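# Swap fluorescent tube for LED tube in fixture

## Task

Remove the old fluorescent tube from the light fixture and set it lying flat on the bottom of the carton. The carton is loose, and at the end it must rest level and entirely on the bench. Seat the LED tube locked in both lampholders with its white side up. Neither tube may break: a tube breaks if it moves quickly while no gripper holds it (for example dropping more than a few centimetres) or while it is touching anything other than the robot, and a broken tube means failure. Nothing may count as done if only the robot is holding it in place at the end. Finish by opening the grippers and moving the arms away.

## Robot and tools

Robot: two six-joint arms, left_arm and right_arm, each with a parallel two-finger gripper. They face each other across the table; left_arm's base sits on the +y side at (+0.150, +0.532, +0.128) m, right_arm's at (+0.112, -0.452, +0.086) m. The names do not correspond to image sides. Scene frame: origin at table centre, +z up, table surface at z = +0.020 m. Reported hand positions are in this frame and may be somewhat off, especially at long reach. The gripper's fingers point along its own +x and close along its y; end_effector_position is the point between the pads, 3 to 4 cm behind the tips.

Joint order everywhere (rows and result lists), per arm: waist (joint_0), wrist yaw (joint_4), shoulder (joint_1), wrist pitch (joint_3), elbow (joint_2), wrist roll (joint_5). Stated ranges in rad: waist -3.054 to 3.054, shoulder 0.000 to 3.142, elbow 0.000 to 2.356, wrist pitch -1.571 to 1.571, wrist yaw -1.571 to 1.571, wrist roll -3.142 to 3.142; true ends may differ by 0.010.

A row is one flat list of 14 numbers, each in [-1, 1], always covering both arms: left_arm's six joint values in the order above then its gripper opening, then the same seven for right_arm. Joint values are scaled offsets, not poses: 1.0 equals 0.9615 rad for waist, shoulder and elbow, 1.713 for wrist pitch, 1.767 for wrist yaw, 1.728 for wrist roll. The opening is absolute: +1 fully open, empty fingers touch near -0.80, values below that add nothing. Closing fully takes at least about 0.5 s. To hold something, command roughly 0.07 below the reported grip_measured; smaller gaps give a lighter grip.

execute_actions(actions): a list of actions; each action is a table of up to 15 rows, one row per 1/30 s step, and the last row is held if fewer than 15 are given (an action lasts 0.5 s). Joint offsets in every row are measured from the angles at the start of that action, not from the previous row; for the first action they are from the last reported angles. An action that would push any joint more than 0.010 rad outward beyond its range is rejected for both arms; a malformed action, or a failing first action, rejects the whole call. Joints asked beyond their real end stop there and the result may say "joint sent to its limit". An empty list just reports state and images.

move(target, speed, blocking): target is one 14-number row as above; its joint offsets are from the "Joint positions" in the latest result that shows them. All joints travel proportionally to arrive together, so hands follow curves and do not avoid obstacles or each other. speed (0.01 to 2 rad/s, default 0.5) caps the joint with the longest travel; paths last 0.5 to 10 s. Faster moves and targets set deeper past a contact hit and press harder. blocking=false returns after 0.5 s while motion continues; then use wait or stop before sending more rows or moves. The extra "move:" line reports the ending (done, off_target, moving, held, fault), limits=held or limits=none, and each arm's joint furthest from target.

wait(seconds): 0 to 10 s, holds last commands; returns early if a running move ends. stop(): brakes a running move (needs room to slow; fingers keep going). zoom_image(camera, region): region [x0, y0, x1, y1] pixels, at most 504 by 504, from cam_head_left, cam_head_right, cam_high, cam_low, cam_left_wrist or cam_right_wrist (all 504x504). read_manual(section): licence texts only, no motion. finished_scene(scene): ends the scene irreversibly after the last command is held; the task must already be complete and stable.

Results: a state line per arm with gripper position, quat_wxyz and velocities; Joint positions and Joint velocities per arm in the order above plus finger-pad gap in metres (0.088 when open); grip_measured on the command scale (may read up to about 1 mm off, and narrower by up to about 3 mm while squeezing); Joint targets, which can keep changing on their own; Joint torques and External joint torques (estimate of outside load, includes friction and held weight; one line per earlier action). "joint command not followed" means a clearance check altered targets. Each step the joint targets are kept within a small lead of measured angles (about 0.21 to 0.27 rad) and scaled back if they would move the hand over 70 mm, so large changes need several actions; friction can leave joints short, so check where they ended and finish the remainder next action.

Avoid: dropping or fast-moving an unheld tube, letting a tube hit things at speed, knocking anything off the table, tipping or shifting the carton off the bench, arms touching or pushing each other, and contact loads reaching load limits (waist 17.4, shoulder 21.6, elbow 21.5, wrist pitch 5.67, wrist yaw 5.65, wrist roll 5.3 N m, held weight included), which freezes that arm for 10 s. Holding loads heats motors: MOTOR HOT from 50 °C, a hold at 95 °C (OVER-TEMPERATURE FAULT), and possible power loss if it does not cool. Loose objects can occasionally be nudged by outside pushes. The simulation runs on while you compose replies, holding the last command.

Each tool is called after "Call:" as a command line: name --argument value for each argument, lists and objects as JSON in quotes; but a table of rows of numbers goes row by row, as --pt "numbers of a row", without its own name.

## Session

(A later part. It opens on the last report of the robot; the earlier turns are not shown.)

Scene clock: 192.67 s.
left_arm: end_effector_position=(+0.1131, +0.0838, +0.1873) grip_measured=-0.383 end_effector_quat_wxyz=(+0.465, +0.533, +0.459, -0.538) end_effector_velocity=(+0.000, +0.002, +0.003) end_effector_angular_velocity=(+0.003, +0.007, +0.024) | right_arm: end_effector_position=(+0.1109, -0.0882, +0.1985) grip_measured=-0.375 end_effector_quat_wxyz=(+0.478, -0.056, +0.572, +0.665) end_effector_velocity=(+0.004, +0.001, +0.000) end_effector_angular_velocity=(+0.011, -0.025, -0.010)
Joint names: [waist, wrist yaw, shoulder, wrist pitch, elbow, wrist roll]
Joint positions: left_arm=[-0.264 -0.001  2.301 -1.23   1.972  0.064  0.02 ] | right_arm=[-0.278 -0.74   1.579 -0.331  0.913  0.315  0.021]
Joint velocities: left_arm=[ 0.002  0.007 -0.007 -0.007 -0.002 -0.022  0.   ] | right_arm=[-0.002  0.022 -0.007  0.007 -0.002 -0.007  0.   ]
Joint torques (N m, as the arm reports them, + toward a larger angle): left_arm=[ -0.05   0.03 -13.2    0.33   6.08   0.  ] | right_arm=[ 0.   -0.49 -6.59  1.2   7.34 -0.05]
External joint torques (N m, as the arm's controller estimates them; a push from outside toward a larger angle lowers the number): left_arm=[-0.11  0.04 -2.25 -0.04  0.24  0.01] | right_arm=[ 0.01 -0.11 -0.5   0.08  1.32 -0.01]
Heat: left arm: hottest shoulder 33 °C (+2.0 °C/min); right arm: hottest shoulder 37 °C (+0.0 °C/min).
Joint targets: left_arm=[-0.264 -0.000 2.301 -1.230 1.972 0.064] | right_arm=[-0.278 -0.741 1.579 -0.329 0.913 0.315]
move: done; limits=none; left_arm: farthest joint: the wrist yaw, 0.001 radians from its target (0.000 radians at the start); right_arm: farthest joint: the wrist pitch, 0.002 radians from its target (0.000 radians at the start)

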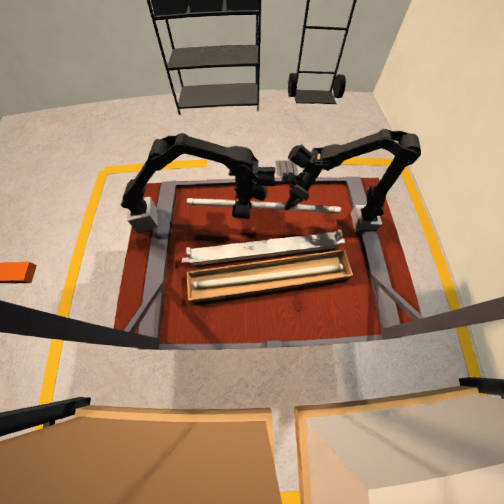

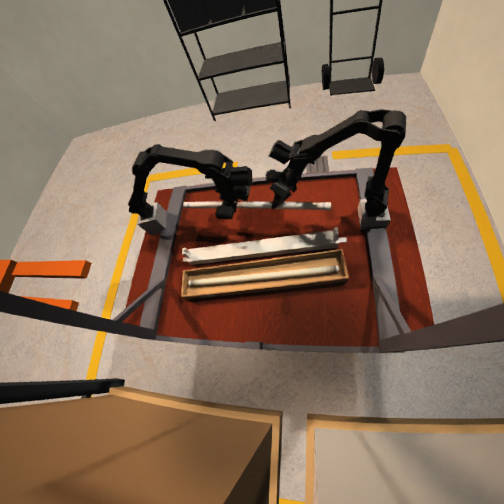

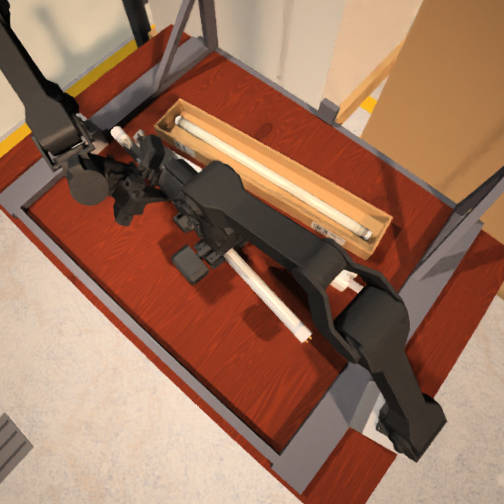

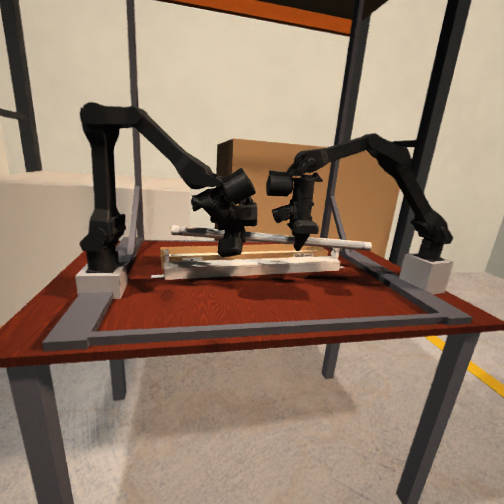

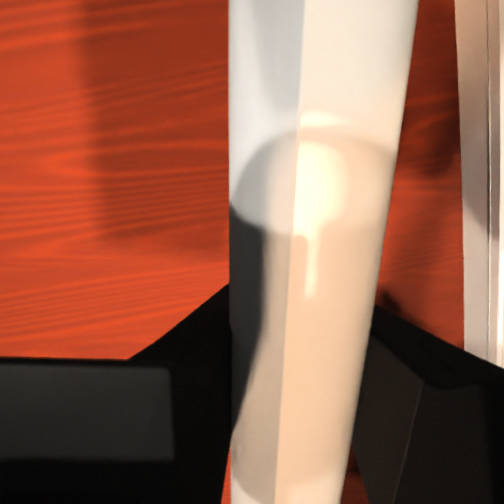

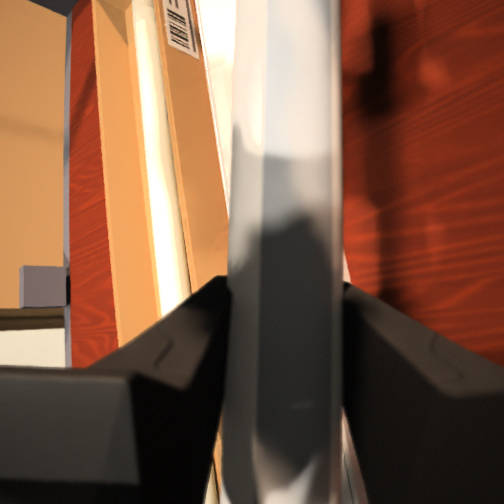

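Call:
execute_actions --actions '[]'

Call:
move --target '[0,0,0,0,0,0,-0.48,0,0,0,0,0,0,0.4]'

Call:
move --target '[0,0,0,0,0,0,-0.48,0.39,0.485,-0.03,-0.157,0.19,-0.067,0.4]' --speed 0.35

Scene clock: 215.50 s.
left_arm: end_effector_position=(+0.1131, +0.0838, +0.1873) grip_measured=-0.383 end_effector_quat_wxyz=(+0.465, +0.533, +0.459, -0.538) end_effector_velocity=(+0.002, -0.002, +0.002) end_effector_angular_velocity=(-0.014, -0.021, +0.020) | right_arm: end_effector_position=(+0.1109, -0.0882, +0.1985) grip_measured=-0.375 end_effector_quat_wxyz=(+0.478, -0.056, +0.572, +0.665) end_effector_velocity=(-0.000, -0.002, -0.002) end_effector_angular_velocity=(-0.022, +0.022, -0.012)
Joint names: [waist, wrist yaw, shoulder, wrist pitch, elbow, wrist roll]
Joint positions: left_arm=[-0.264 -0.001  2.301 -1.23   1.972  0.064  0.02 ] | right_arm=[-0.278 -0.74   1.579 -0.331  0.913  0.315  0.021]
Joint velocities: left_arm=[-0.002 -0.022 -0.002  0.007  0.002 -0.022 -0.   ] | right_arm=[-0.002 -0.007  0.002 -0.007 -0.002  0.022  0.   ]
Joint torques (N m, as the arm reports them, + toward a larger angle): left_arm=[ -0.06   0.03 -13.22   0.33   6.07   0.  ] | right_arm=[ 0.03 -0.48 -6.59  1.18  7.33 -0.05]
External joint torques (N m, as the arm's controller estimates them; a push from outside toward a larger angle lowers the number): left_arm=[-0.08  0.04 -2.32 -0.04  0.26  0.  ] | right_arm=[ 0.02 -0.11 -0.63  0.08  1.42 -0.02]
Heat: left arm: hottest shoulder 39 °C (+8.1 °C/min); right arm: hottest shoulder 37 °C (-1.0 °C/min).
Joint targets: left_arm=[-0.264 -0.000 2.301 -1.230 1.972 0.064] | right_arm=[-0.278 -0.741 1.579 -0.329 0.913 0.315]

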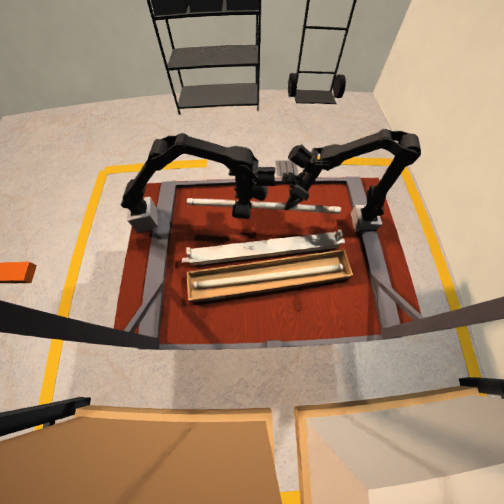

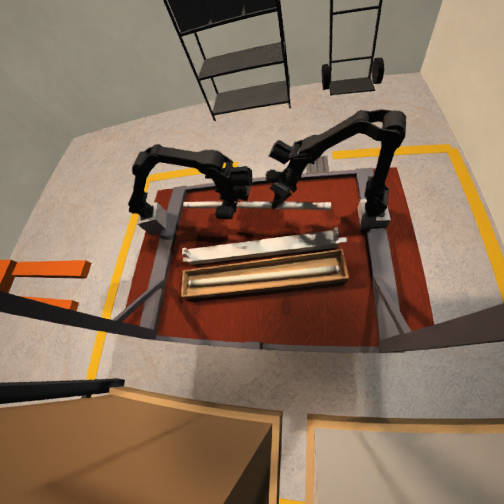

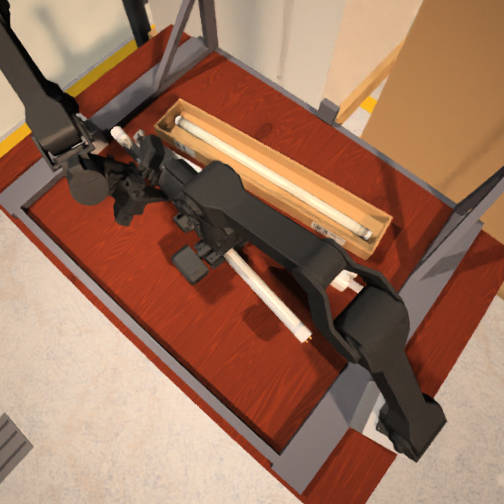

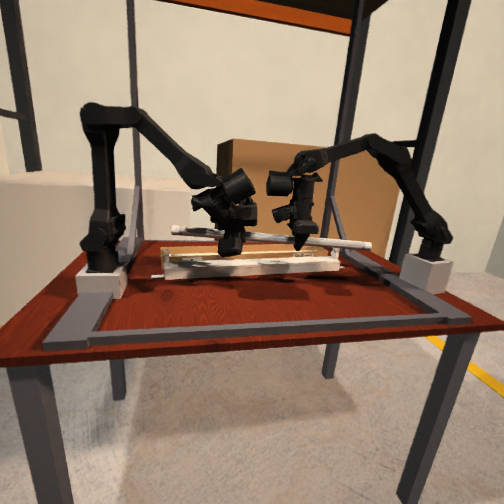

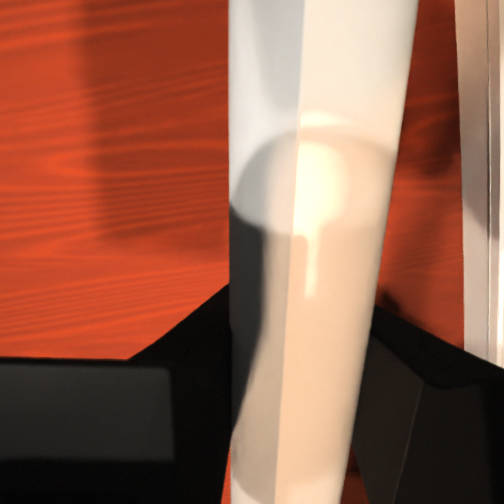

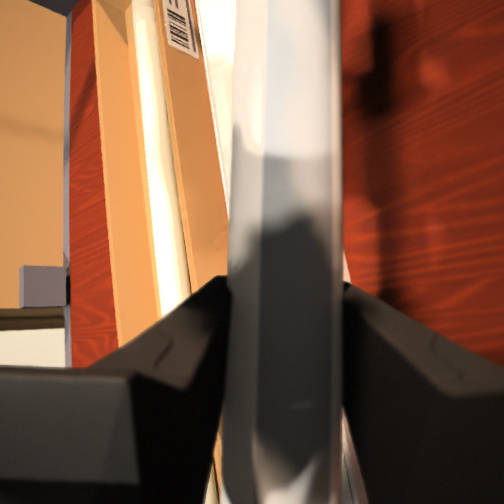

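Scene clock: 216.23 s.
left_arm: end_effector_position=(+0.1131, +0.0838, +0.1873) grip_measured=-0.383 end_effector_quat_wxyz=(+0.465, +0.533, +0.459, -0.538) end_effector_velocity=(+0.002, +0.002, +0.000) end_effector_angular_velocity=(+0.005, -0.022, +0.020) | right_arm: end_effector_position=(+0.1109, -0.0882, +0.1985) grip_measured=+0.396 end_effector_quat_wxyz=(+0.478, -0.056, +0.571, +0.665) end_effector_velocity=(-0.000, -0.002, -0.000) end_effector_angular_velocity=(-0.001, +0.004, +0.006)
Joint names: [waist, wrist yaw, shoulder, wrist pitch, elbow, wrist roll]
Joint positions: left_arm=[-0.264 -0.001  2.301 -1.23   1.972  0.064  0.02 ] | right_arm=[-0.278 -0.74   1.579 -0.331  0.913  0.315  0.058]
Joint velocities: left_arm=[-0.002 -0.022 -0.002 -0.007 -0.002 -0.022 -0.   ] | right_arm=[-0.002 -0.007 -0.002 -0.007 -0.002 -0.007  0.001]
Joint torques (N m, as the arm reports them, + toward a larger angle): left_arm=[ -0.04   0.01 -13.16   0.34   5.96   0.  ] | right_arm=[-0.21 -0.42 -6.79  1.06  7.39 -0.04]
External joint torques (N m, as the arm's controller estimates them; a push from outside toward a larger angle lowers the number): left_arm=[-0.05  0.02 -2.25 -0.01  0.17  0.  ] | right_arm=[-0.24 -0.04 -0.71 -0.05  1.39  0.  ]
Heat: left arm: hottest shoulder 39 °C (+8.0 °C/min); right arm: hottest shoulder 37 °C (-1.0 °C/min).
Joint targets: left_arm=[-0.264 -0.001 2.301 -1.230 1.972 0.064] | right_arm=[-0.278 -0.740 1.579 -0.331 0.913 0.315]
move: done; limits=none; left_arm: farthest joint: the waist, 0.000 radians from its target (0.000 radians at the start); right_arm: farthest joint: the waist, 0.000 radians from its target (0.000 radians at the start)

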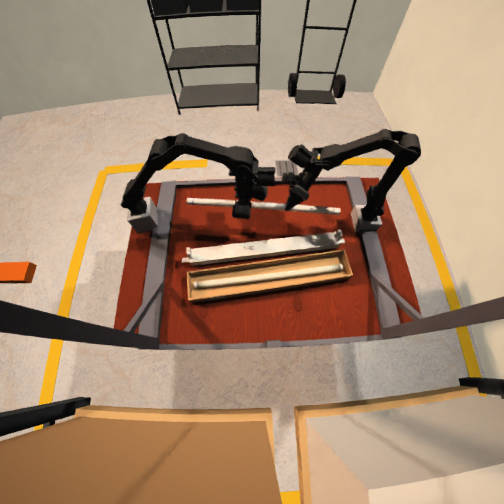

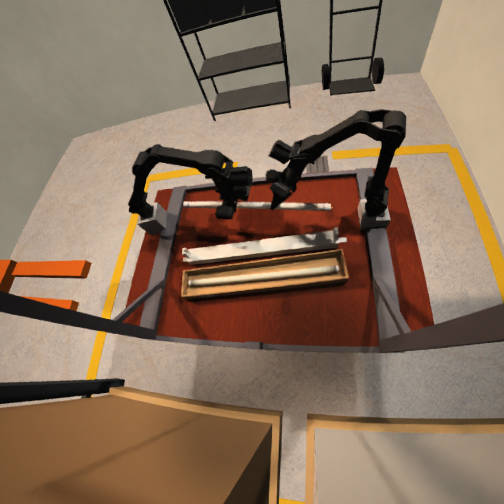

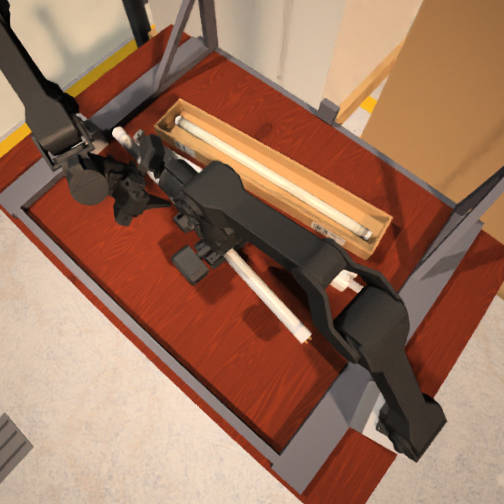

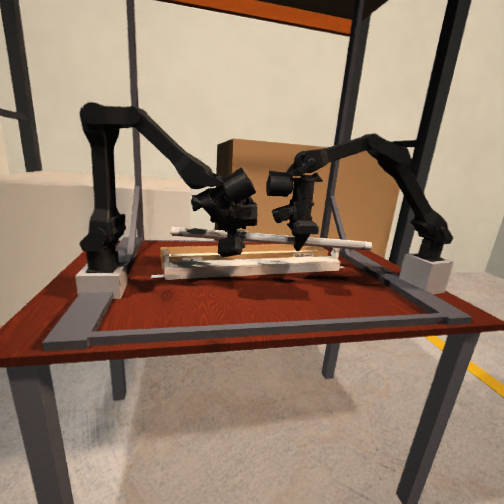

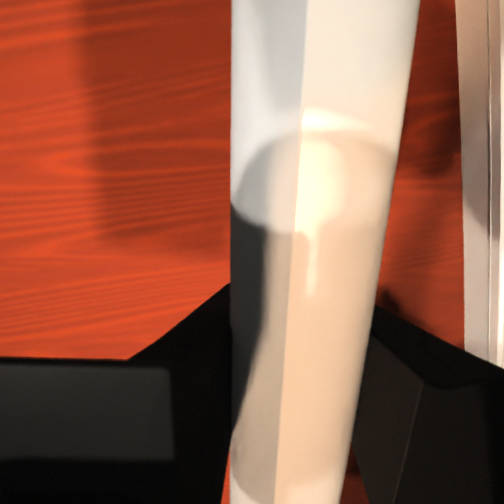

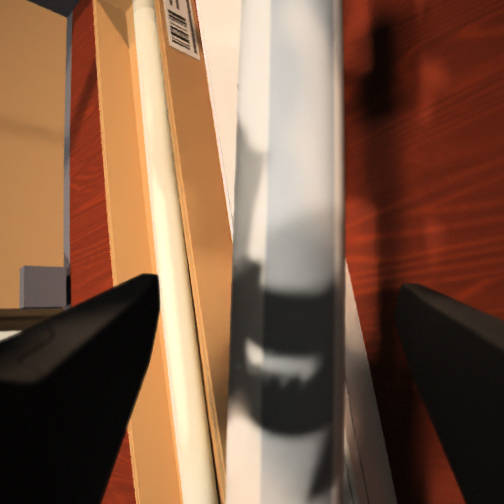

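Scene clock: 219.30 s.
left_arm: end_effector_position=(+0.1131, +0.0838, +0.1873) grip_measured=-0.383 end_effector_quat_wxyz=(+0.465, +0.533, +0.459, -0.538) end_effector_velocity=(+0.000, +0.002, +0.000) end_effector_angular_velocity=(+0.007, -0.008, +0.005) | right_arm: end_effector_position=(+0.0954, -0.0855, +0.2020) grip_measured=+0.398 end_effector_quat_wxyz=(+0.650, -0.334, +0.383, +0.565) end_effector_velocity=(+0.002, -0.002, -0.001) end_effector_angular_velocity=(-0.008, -0.018, +0.013)
Joint names: [waist, wrist yaw, shoulder, wrist pitch, elbow, wrist roll]
Joint positions: left_arm=[-0.264 -0.001  2.301 -1.23   1.972  0.064  0.02 ] | right_arm=[ 0.093  0.113  1.564 -0.598  1.085  0.203  0.058]
Joint velocities: left_arm=[-0.002 -0.007 -0.002 -0.007 -0.002 -0.007  0.   ] | right_arm=[-0.002  0.007 -0.002 -0.007 -0.002 -0.022 -0.   ]
Joint torques (N m, as the arm reports them, + toward a larger angle): left_arm=[ -0.04   0.01 -13.2    0.33   6.07   0.  ] | right_arm=[ 0.09  0.29 -8.42  0.93  9.   -0.1 ]
External joint torques (N m, as the arm's controller estimates them; a push from outside toward a larger angle lowers the number): left_arm=[-0.04  0.02 -2.34 -0.03  0.29  0.  ] | right_arm=[ 0.1   0.22 -2.16 -0.17  2.7  -0.11]
Heat: left arm: hottest shoulder 40 °C (+9.0 °C/min); right arm: hottest shoulder 37 °C (-1.0 °C/min).
Joint targets: left_arm=[-0.264 -0.001 2.301 -1.230 1.972 0.064] | right_arm=[0.097 0.117 1.551 -0.600 1.096 0.200]
move: off_target (right_arm); limits=none; left_arm: farthest joint: the waist, 0.000 radians from its target (0.000 radians at the start); right_arm: farthest joint: the shoulder, 0.014 radians from its target (0.029 radians at the start)

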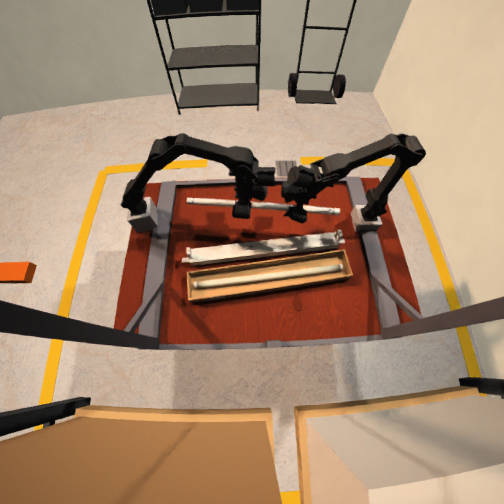

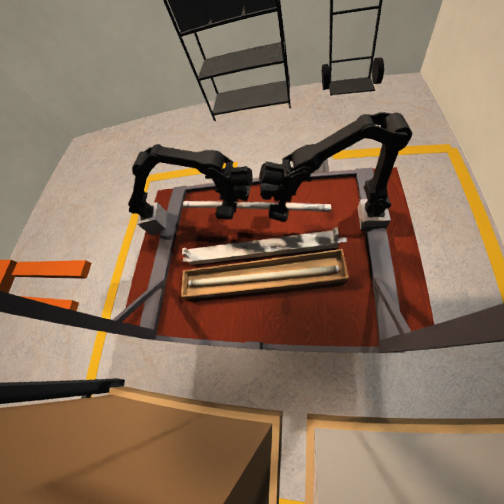

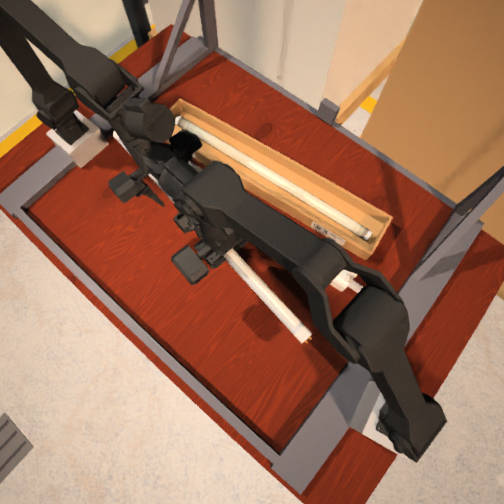

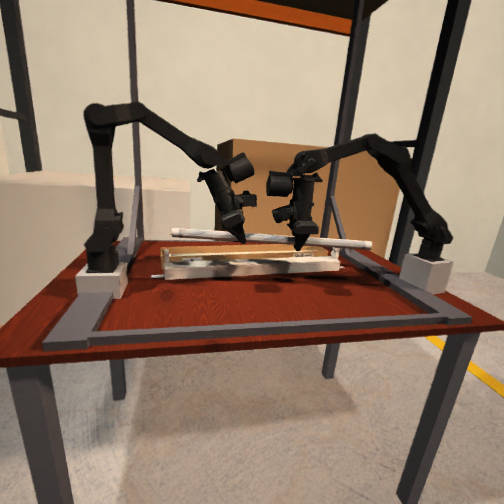

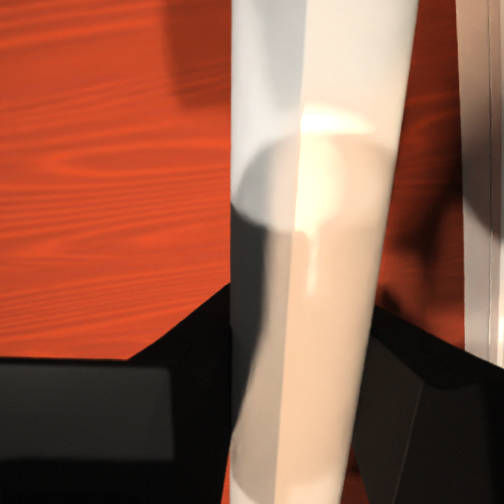

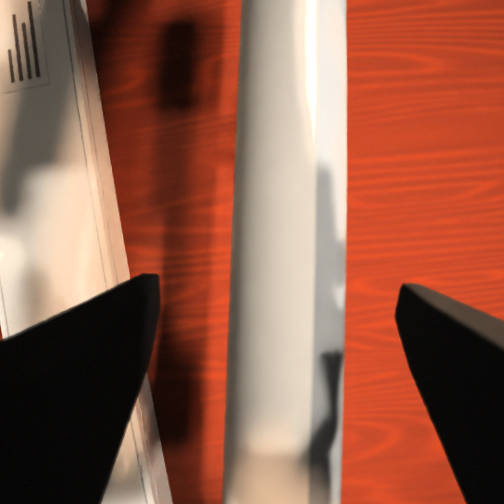

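Call:
move --target '[0,0,0,0,0,0,-0.48,0.253,0.328,0.168,-0.099,0.13,0.007,0.4]' --speed 0.3

Scene clock: 229.30 s.
left_arm: end_effector_position=(+0.1131, +0.0838, +0.1873) grip_measured=-0.383 end_effector_quat_wxyz=(+0.465, +0.533, +0.459, -0.538) end_effector_velocity=(+0.000, +0.002, +0.003) end_effector_angular_velocity=(+0.002, -0.007, +0.020) | right_arm: end_effector_position=(+0.0876, -0.0868, +0.2061) grip_measured=+0.398 end_effector_quat_wxyz=(+0.716, -0.502, +0.210, +0.438) end_effector_velocity=(-0.001, -0.003, -0.003) end_effector_angular_velocity=(-0.032, +0.010, +0.009)
Joint names: [waist, wrist yaw, shoulder, wrist pitch, elbow, wrist roll]
Joint positions: left_arm=[-0.264 -0.001  2.301 -1.23   1.972  0.064  0.02 ] | right_arm=[ 0.333  0.689  1.713 -0.767  1.199  0.211  0.058]
Joint velocities: left_arm=[-0.002 -0.007 -0.007 -0.007 -0.002 -0.022 -0.   ] | right_arm=[-0.002 -0.022  0.002 -0.022  0.002 -0.007  0.   ]
Joint torques (N m, as the arm reports them, + toward a larger angle): left_arm=[ -0.04   0.01 -13.2    0.33   6.06   0.  ] | right_arm=[ 0.31  0.65 -6.23  0.61  8.36  0.1 ]
External joint torques (N m, as the arm's controller estimates them; a push from outside toward a larger angle lowers the number): left_arm=[-0.03  0.01 -2.22 -0.05  0.2   0.01] | right_arm=[ 0.3   0.23  0.68 -0.15  2.48  0.07]
Heat: left arm: hottest shoulder 42 °C (+11.1 °C/min); right arm: hottest shoulder 37 °C (-1.0 °C/min).
Joint targets: left_arm=[-0.264 -0.001 2.301 -1.230 1.972 0.064] | right_arm=[0.336 0.693 1.725 -0.768 1.210 0.214]
move: off_target (right_arm); limits=none; left_arm: farthest joint: the waist, 0.000 radians from its target (0.000 radians at the start); right_arm: farthest joint: the shoulder, 0.013 radians from its target (0.162 radians at the start)

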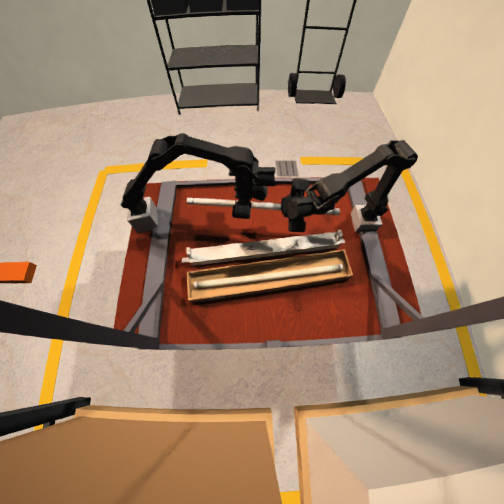

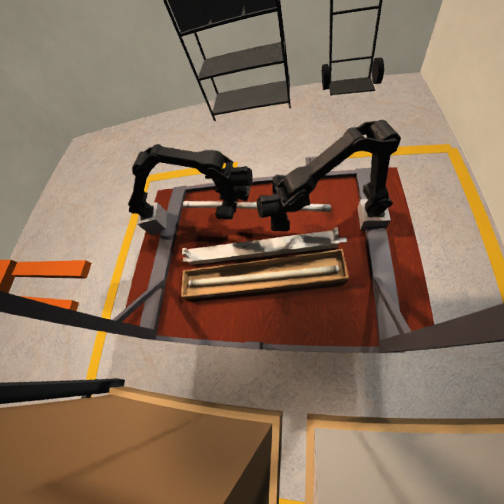

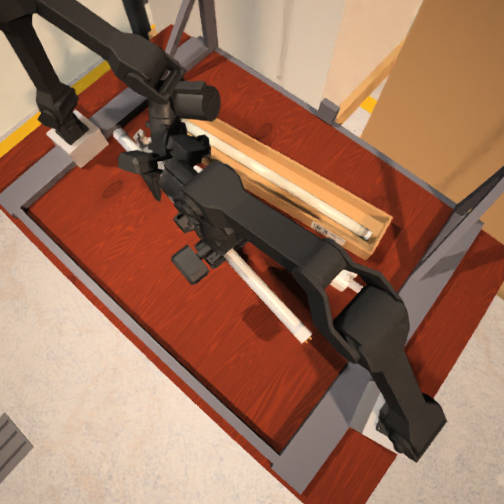

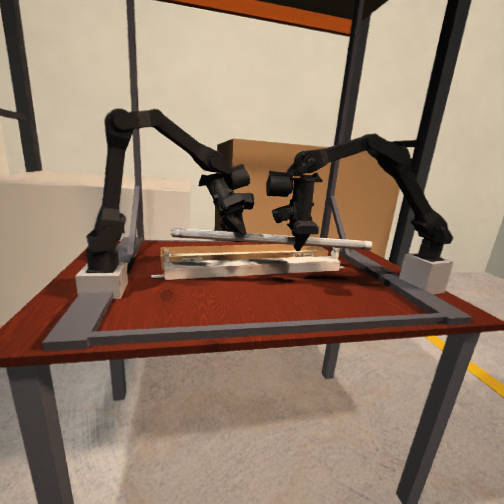

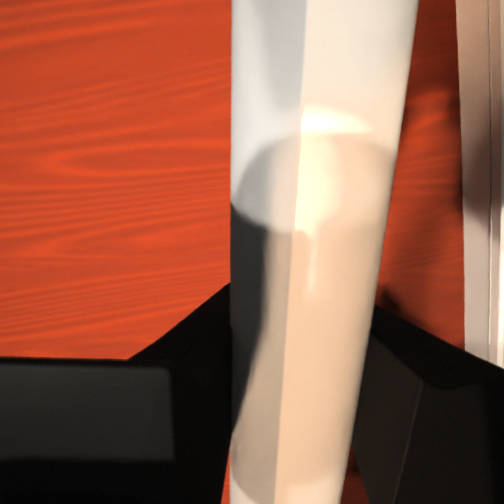

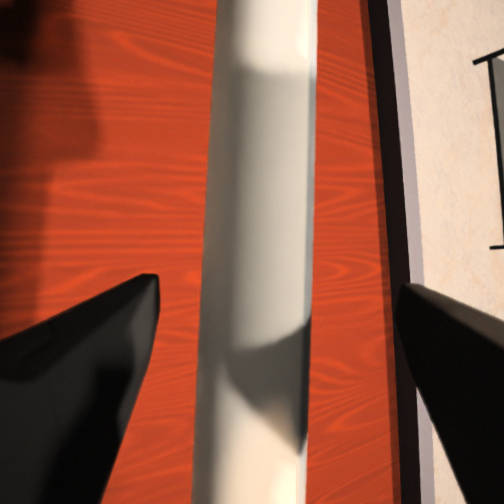

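Call:
move --target '[0,0,0,0,0,0,-0.48,0,0,0.034,0.022,-0.028,0,0.4]' --speed 0.1

Scene clock: 237.30 s.
left_arm: end_effector_position=(+0.1131, +0.0838, +0.1873) grip_measured=-0.383 end_effector_quat_wxyz=(+0.465, +0.533, +0.459, -0.538) end_effector_velocity=(+0.000, +0.002, +0.000) end_effector_angular_velocity=(+0.007, -0.008, +0.005) | right_arm: end_effector_position=(+0.0869, -0.0849, +0.1962) grip_measured=+0.398 end_effector_quat_wxyz=(+0.716, -0.503, +0.210, +0.437) end_effector_velocity=(+0.000, -0.001, -0.003) end_effector_angular_velocity=(-0.016, -0.003, +0.016)
Joint names: [waist, wrist yaw, shoulder, wrist pitch, elbow, wrist roll]
Joint positions: left_arm=[-0.264 -0.001  2.301 -1.23   1.972  0.064  0.02 ] | right_arm=[ 0.333  0.689  1.732 -0.731  1.181  0.211  0.058]
Joint velocities: left_arm=[-0.002 -0.007 -0.002 -0.007 -0.002 -0.007 -0.   ] | right_arm=[-0.002 -0.007  0.002  0.007 -0.007 -0.022  0.   ]
Joint torques (N m, as the arm reports them, + toward a larger angle): left_arm=[ -0.05   0.01 -13.21   0.33   6.07   0.  ] | right_arm=[ 0.1   0.49 -6.08  0.82  6.07  0.03]
External joint torques (N m, as the arm's controller estimates them; a push from outside toward a larger angle lowers the number): left_arm=[ 0.04  0.01 -2.35 -0.03  0.29  0.  ] | right_arm=[0.09 0.07 0.91 0.06 0.24 0.  ]
Heat: left arm: hottest shoulder 43 °C (+12.1 °C/min); right arm: hottest shoulder 37 °C (-1.0 °C/min).
Joint targets: left_arm=[-0.264 -0.001 2.301 -1.230 1.972 0.064] | right_arm=[0.333 0.689 1.745 -0.729 1.172 0.211]
move: off_target (right_arm); limits=none; left_arm: farthest joint: the waist, 0.000 radians from its target (0.000 radians at the start); right_arm: farthest joint: the shoulder, 0.014 radians from its target (0.033 radians at the start)

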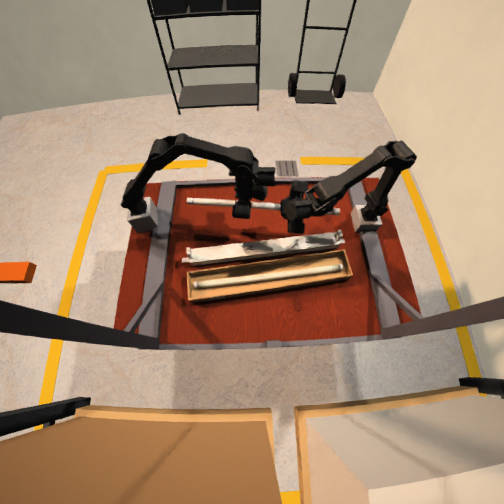

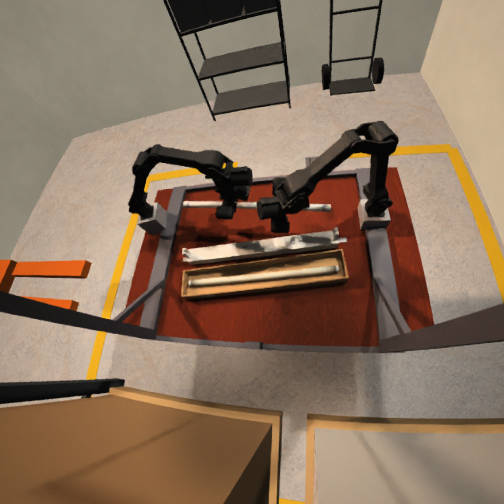

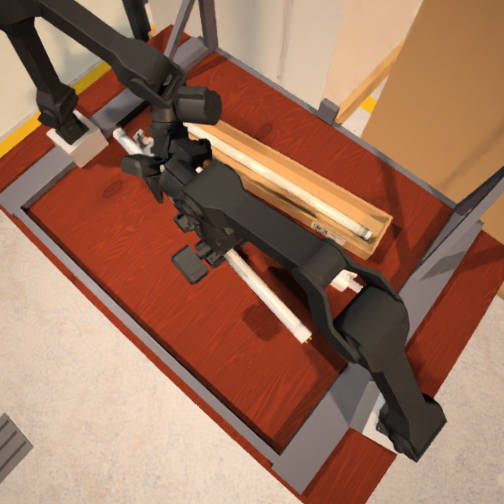

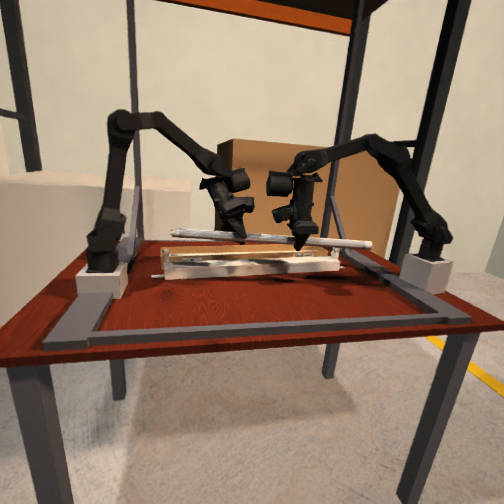

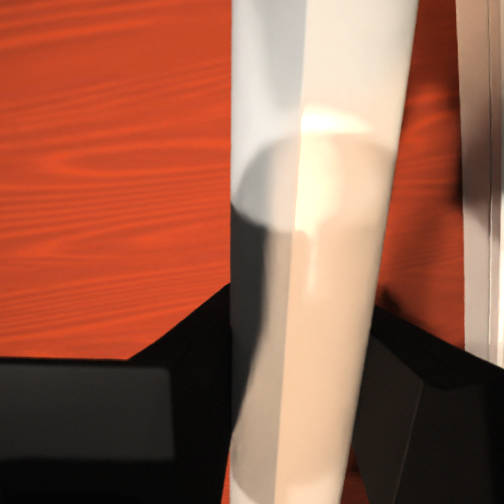

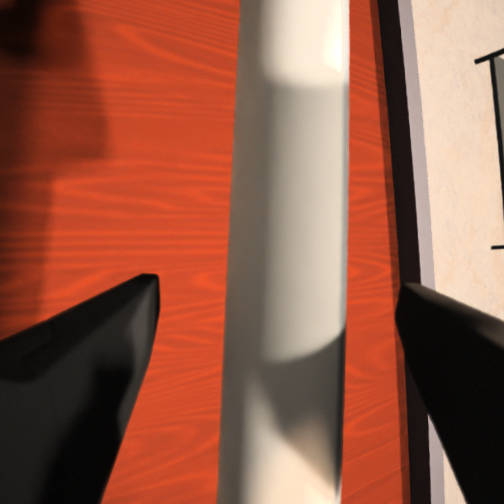

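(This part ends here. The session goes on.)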